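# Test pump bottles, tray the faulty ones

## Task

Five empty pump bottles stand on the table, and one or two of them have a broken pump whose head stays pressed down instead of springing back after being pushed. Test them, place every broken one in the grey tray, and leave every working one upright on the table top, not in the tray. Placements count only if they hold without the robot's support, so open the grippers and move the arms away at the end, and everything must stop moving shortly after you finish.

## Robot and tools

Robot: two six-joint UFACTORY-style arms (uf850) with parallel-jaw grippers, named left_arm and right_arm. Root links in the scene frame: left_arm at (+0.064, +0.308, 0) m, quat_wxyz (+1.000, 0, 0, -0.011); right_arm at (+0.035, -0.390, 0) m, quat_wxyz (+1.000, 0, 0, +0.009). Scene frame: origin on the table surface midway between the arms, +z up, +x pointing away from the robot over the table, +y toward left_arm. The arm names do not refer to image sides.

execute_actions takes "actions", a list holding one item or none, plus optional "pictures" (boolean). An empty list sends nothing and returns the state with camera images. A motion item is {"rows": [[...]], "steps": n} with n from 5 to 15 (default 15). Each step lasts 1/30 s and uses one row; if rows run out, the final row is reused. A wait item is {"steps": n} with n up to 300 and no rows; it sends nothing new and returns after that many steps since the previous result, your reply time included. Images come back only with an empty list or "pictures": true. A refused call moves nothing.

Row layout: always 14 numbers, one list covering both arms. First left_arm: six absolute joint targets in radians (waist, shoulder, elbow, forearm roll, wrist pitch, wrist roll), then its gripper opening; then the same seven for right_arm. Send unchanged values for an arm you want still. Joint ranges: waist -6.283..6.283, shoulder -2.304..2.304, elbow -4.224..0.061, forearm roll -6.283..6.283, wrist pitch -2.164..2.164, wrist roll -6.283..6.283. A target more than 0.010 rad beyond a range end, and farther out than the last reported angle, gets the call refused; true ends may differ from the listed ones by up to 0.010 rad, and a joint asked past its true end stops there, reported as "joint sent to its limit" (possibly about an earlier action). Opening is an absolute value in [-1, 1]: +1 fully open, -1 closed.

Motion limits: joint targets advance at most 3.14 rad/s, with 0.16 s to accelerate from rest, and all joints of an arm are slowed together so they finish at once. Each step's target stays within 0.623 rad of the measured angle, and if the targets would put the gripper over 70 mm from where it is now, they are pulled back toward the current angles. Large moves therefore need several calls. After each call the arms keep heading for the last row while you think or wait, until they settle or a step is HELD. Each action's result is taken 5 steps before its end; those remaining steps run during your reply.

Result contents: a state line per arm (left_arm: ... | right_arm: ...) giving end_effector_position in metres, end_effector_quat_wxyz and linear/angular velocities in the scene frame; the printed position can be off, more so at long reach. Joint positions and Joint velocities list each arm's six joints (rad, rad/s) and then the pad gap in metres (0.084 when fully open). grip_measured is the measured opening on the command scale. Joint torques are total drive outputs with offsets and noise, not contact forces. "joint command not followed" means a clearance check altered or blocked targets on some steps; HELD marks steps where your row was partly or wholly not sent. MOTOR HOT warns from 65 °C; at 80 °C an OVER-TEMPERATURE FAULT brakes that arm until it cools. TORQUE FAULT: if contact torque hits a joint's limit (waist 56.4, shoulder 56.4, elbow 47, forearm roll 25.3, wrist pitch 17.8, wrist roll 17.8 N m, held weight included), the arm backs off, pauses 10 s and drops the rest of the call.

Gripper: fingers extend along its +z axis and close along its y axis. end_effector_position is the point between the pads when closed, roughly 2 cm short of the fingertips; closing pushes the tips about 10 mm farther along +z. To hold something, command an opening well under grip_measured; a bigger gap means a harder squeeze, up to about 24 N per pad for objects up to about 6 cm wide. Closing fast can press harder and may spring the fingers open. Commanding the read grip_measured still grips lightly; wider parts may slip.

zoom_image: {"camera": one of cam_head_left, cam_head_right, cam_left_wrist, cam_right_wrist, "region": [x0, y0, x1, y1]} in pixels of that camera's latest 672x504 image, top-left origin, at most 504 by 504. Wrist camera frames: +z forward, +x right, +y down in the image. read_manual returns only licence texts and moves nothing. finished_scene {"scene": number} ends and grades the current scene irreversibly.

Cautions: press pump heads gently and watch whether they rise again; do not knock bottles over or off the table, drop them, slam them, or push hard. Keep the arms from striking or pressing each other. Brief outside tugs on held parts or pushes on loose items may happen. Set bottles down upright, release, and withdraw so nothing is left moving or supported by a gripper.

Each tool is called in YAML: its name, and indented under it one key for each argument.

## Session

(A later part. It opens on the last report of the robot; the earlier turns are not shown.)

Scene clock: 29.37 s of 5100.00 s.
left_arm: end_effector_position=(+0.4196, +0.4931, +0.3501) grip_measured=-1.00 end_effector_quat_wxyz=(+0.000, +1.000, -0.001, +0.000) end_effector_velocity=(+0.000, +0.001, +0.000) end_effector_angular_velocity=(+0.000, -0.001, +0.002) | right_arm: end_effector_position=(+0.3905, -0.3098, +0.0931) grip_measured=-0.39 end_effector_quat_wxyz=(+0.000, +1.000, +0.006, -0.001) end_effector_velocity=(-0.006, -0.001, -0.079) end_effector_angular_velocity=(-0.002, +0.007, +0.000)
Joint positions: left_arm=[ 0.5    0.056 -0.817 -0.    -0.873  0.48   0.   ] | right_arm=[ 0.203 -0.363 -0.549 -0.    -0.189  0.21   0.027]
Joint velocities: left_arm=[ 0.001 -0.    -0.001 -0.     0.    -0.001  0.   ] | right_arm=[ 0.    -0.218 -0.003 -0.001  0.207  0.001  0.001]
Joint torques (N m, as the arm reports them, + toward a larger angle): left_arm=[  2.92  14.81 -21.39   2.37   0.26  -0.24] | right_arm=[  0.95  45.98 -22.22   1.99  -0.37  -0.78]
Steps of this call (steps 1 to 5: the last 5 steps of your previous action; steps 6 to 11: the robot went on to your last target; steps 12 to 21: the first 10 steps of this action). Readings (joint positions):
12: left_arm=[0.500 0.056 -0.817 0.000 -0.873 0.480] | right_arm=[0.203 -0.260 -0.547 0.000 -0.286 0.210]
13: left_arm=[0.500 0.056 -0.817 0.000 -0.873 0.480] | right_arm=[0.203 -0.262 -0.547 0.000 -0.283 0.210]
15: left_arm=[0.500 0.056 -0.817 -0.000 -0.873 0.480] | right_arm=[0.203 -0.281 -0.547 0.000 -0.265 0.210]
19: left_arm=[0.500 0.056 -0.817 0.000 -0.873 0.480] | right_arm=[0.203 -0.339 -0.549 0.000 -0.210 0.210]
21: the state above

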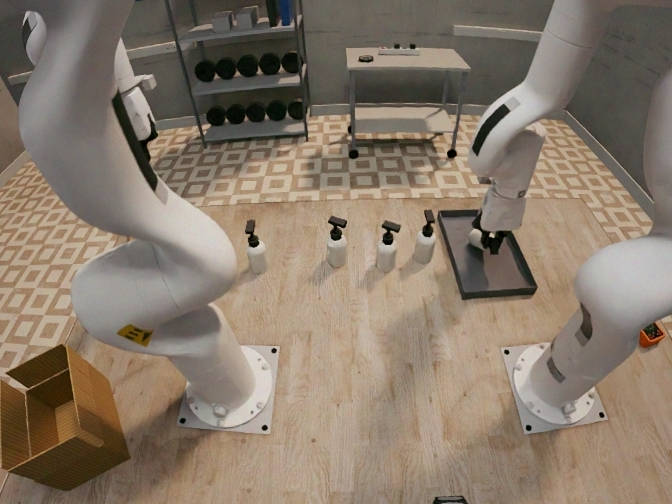

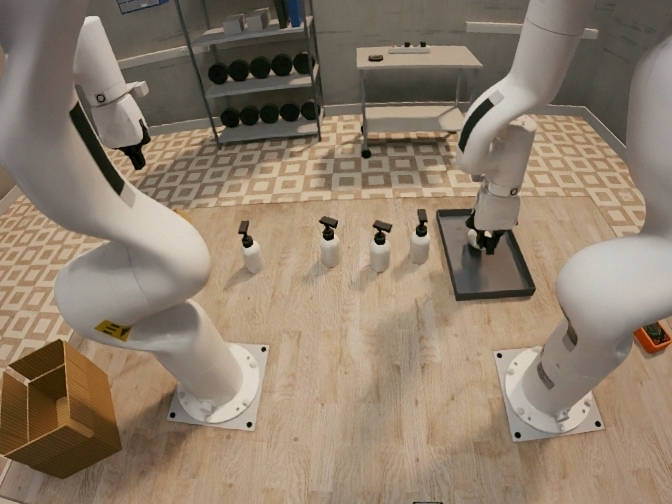

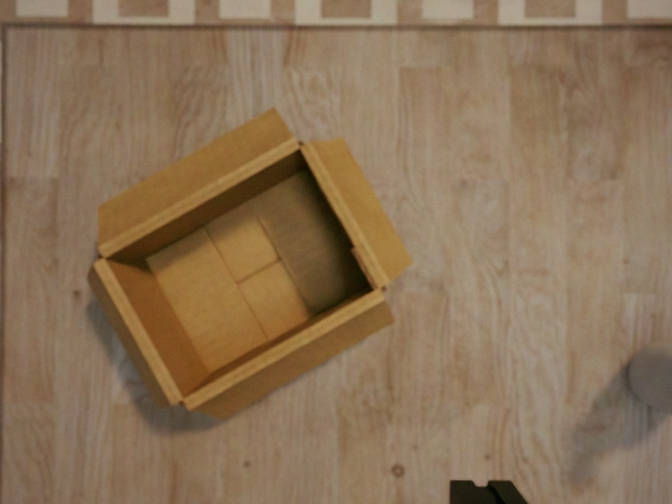

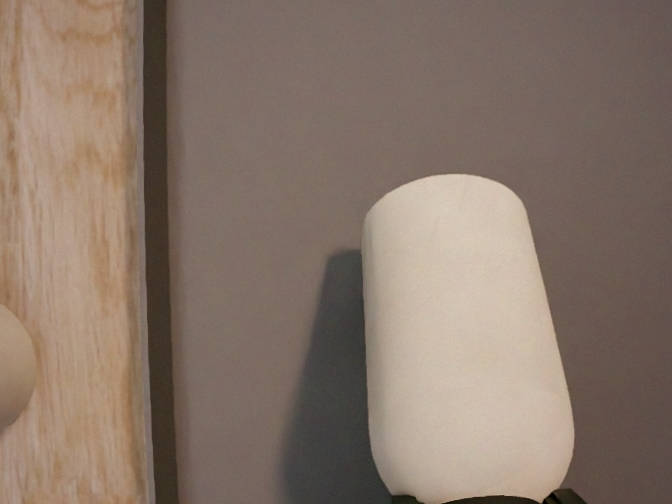

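Shoulder torque jumped; possibly contact. Release and lift.

execute_actions:
  actions:
    - {"rows":[[0.5,0.056,-0.817,0,-0.873,0.48,-1,0.203,-0.375,-0.55,0,-0.175,0.21,-0.2],[0.5,0.056,-0.817,0,-0.873,0.48,-1,0.203,-0.375,-0.55,0,-0.175,0.21,0.1],[0.5,0.056,-0.817,0,-0.873,0.48,-1,0.203,-0.375,-0.55,0,-0.175,0.21,0.4],[0.5,0.056,-0.817,0,-0.873,0.48,-1,0.203,-0.375,-0.55,0,-0.175,0.21,0.7]],"steps":15}

execute_actions:
  actions:
    - {"rows":[[0.5,0.056,-0.817,0,-0.873,0.48,-1,0.203,-0.2,-0.57,0,-0.37,0.21,0.7],[0.5,0.056,-0.817,0,-0.873,0.48,-1,0.203,-0.2,-0.57,0,-0.37,0.21,0.7],[0.5,0.056,-0.817,0,-0.873,0.48,-1,0.203,-0.2,-0.57,0,-0.37,0.21,0.7],[0.5,0.056,-0.817,0,-0.873,0.48,-1,0.203,-0.2,-0.57,0,-0.37,0.21,0.7],[0.5,0.056,-0.817,0,-0.873,0.48,-1,0.203,0.0,-0.65,0,-0.65,0.21,0.7]],"steps":15}

execute_actions:
  actions:
    - {"steps":30}
  pictures: true

Scene clock: 30.07 s of 5100.00 s.
left_arm: end_effector_position=(+0.4196, +0.4931, +0.3501) grip_measured=-1.00 end_effector_quat_wxyz=(+0.000, +1.000, -0.001, +0.000) end_effector_velocity=(+0.000, -0.000, +0.000) end_effector_angular_velocity=(-0.001, -0.001, +0.001) | right_arm: end_effector_position=(+0.3913, -0.3096, +0.0890) grip_measured=+0.70 end_effector_quat_wxyz=(+0.000, +1.000, +0.006, -0.000) end_effector_velocity=(+0.000, -0.000, +0.001) end_effector_angular_velocity=(-0.000, -0.000, +0.000)
Joint positions: left_arm=[ 0.5    0.056 -0.817  0.    -0.873  0.48   0.   ] | right_arm=[ 0.203 -0.375 -0.55   0.    -0.175  0.21   0.073]
Joint velocities: left_arm=[-0.     0.    -0.    -0.001 -0.    -0.001  0.   ] | right_arm=[-0.     0.002 -0.    -0.001 -0.002  0.     0.001]
Joint torques (N m, as the arm reports them, + toward a larger angle): left_arm=[  2.07  14.11 -22.68   3.08   0.45  -0.45] | right_arm=[  0.8   30.39 -18.89   1.96  -0.38  -0.78]
Steps of this call (steps 1 to 5: the last 5 steps of your previous action; steps 6 to 11: the robot went on to your last target; steps 12 to 21: the first 10 steps of this action). Readings (joint positions):
12: left_arm=[0.500 0.056 -0.817 0.000 -0.873 0.480] | right_arm=[0.203 -0.379 -0.550 -0.000 -0.170 0.210]
13: left_arm=[0.500 0.056 -0.817 -0.000 -0.873 0.480] | right_arm=[0.203 -0.379 -0.550 0.000 -0.171 0.210]
15: left_arm=[0.500 0.056 -0.817 -0.000 -0.873 0.480] | right_arm=[0.203 -0.377 -0.550 -0.000 -0.173 0.210]
19: left_arm=[0.500 0.056 -0.817 0.000 -0.873 0.480] | right_arm=[0.203 -0.375 -0.550 0.000 -0.175 0.210]
21: the state above

Scene clock: 30.57 s of 5100.00 s.
left_arm: end_effector_position=(+0.4196, +0.4931, +0.3501) grip_measured=-1.00 end_effector_quat_wxyz=(+0.000, +1.000, -0.001, +0.000) end_effector_velocity=(+0.000, -0.000, -0.000) end_effector_angular_velocity=(-0.000, -0.000, -0.000) | right_arm: end_effector_position=(+0.4054, -0.3064, +0.1828) grip_measured=+0.70 end_effector_quat_wxyz=(-0.000, +1.000, +0.006, +0.000) end_effector_velocity=(+0.036, +0.008, +0.408) end_effector_angular_velocity=(+0.003, -0.013, -0.001)
Joint positions: left_arm=[ 0.5    0.056 -0.817  0.    -0.873  0.48   0.   ] | right_arm=[ 0.203 -0.16  -0.599  0.    -0.439  0.21   0.073]
Joint velocities: left_arm=[-0.001 -0.     0.    -0.     0.001 -0.     0.   ] | right_arm=[-0.001  0.848 -0.272  0.001 -1.107  0.    -0.   ]
Joint torques (N m, as the arm reports them, + toward a larger angle): left_arm=[  4.32   8.88 -22.37   1.92   0.43  -0.22] | right_arm=[  1.14  26.38 -23.27   2.24  -0.24  -0.72]
Steps of this call (steps 1 to 5: the last 5 steps of your previous action; steps 6 to 15: the first 10 steps of this action). Readings (joint positions):
6: left_arm=[0.500 0.056 -0.817 0.000 -0.873 0.480] | right_arm=[0.203 -0.375 -0.550 0.000 -0.175 0.210]
7: left_arm=[0.500 0.056 -0.817 -0.000 -0.873 0.480] | right_arm=[0.203 -0.373 -0.550 -0.000 -0.179 0.210]
9: left_arm=[0.500 0.056 -0.817 -0.000 -0.873 0.480] | right_arm=[0.203 -0.341 -0.553 -0.000 -0.218 0.210]
13: left_arm=[0.500 0.056 -0.817 -0.000 -0.873 0.480] | right_arm=[0.203 -0.216 -0.581 0.000 -0.365 0.210]
15: the state above

Scene clock: 31.57 s of 5100.00 s.
left_arm: end_effector_position=(+0.4196, +0.4931, +0.3501) grip_measured=-1.00 end_effector_quat_wxyz=(+0.000, +1.000, -0.001, +0.000) end_effector_velocity=(-0.001, +0.000, +0.000) end_effector_angular_velocity=(-0.000, +0.002, +0.001) | right_arm: end_effector_position=(+0.4035, -0.3068, +0.2611) grip_measured=+0.70 end_effector_quat_wxyz=(+0.000, +1.000, +0.006, -0.000) end_effector_velocity=(+0.000, -0.000, +0.000) end_effector_angular_velocity=(+0.000, -0.001, -0.001)
Joint positions: left_arm=[ 0.5    0.056 -0.817  0.    -0.873  0.48   0.   ] | right_arm=[ 0.203 -0.    -0.65  -0.    -0.65   0.21   0.073]
Joint velocities: left_arm=[ 0.001  0.     0.     0.001 -0.002 -0.     0.   ] | right_arm=[-0.001  0.    -0.001  0.     0.    -0.    -0.   ]
Joint torques (N m, as the arm reports them, + toward a larger angle): left_arm=[  2.35  13.69 -21.15   1.98   0.22   0.01] | right_arm=[  0.97  20.95 -29.12   2.46  -0.41  -0.73]
Kept back: nothing.
Steps of this call (steps 1 to 5: the last 5 steps of your previous action; steps 6 to 30: the robot went on to your last target). Readings (joint positions):
1: left_arm=[0.500 0.056 -0.817 -0.000 -0.873 0.480] | right_arm=[0.203 -0.132 -0.608 0.000 -0.476 0.210]
2: left_arm=[0.500 0.056 -0.817 0.000 -0.873 0.480] | right_arm=[0.203 -0.104 -0.617 0.000 -0.513 0.210]
4: left_arm=[0.500 0.056 -0.817 -0.000 -0.873 0.480] | right_arm=[0.203 -0.052 -0.634 0.000 -0.580 0.210]
8: left_arm=[0.500 0.056 -0.817 0.000 -0.873 0.480] | right_arm=[0.203 -0.011 -0.647 0.000 -0.634 0.210]
30: the state above
All arms were judged still, so your last target was given up. Only a new action makes them travel on or press farther. Fingers that are still opening or closing keep moving.

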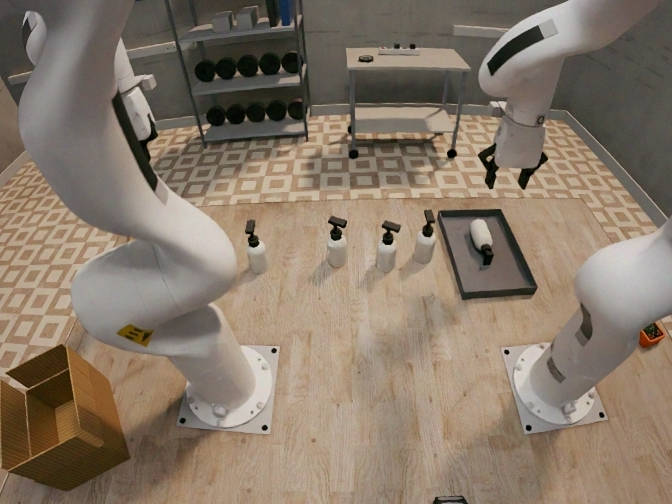

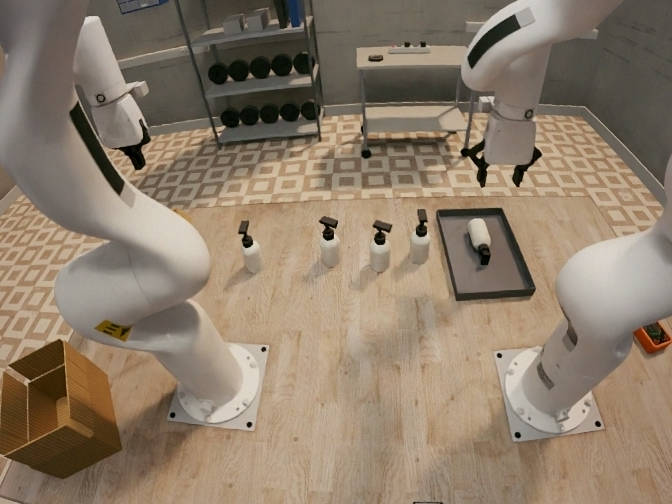

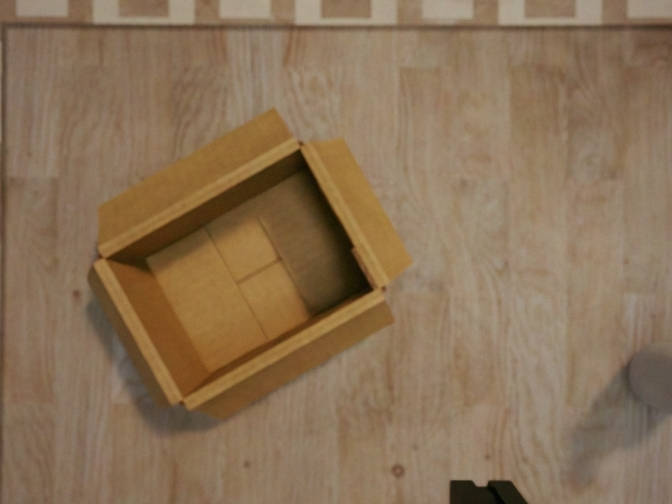

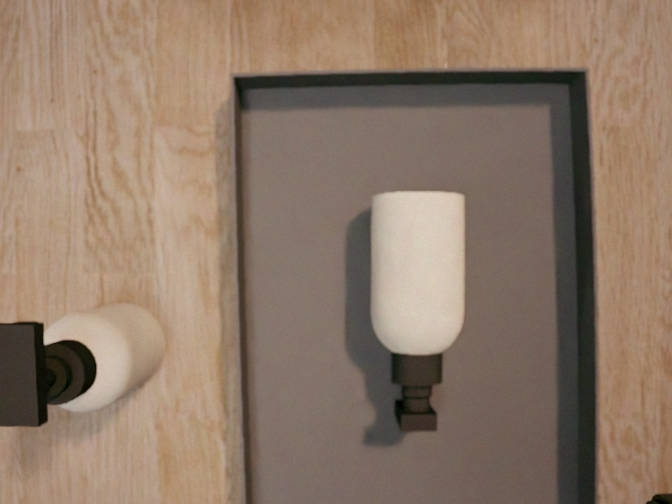

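finished_scene:
  scene: 2

The scene is finished: the task was done.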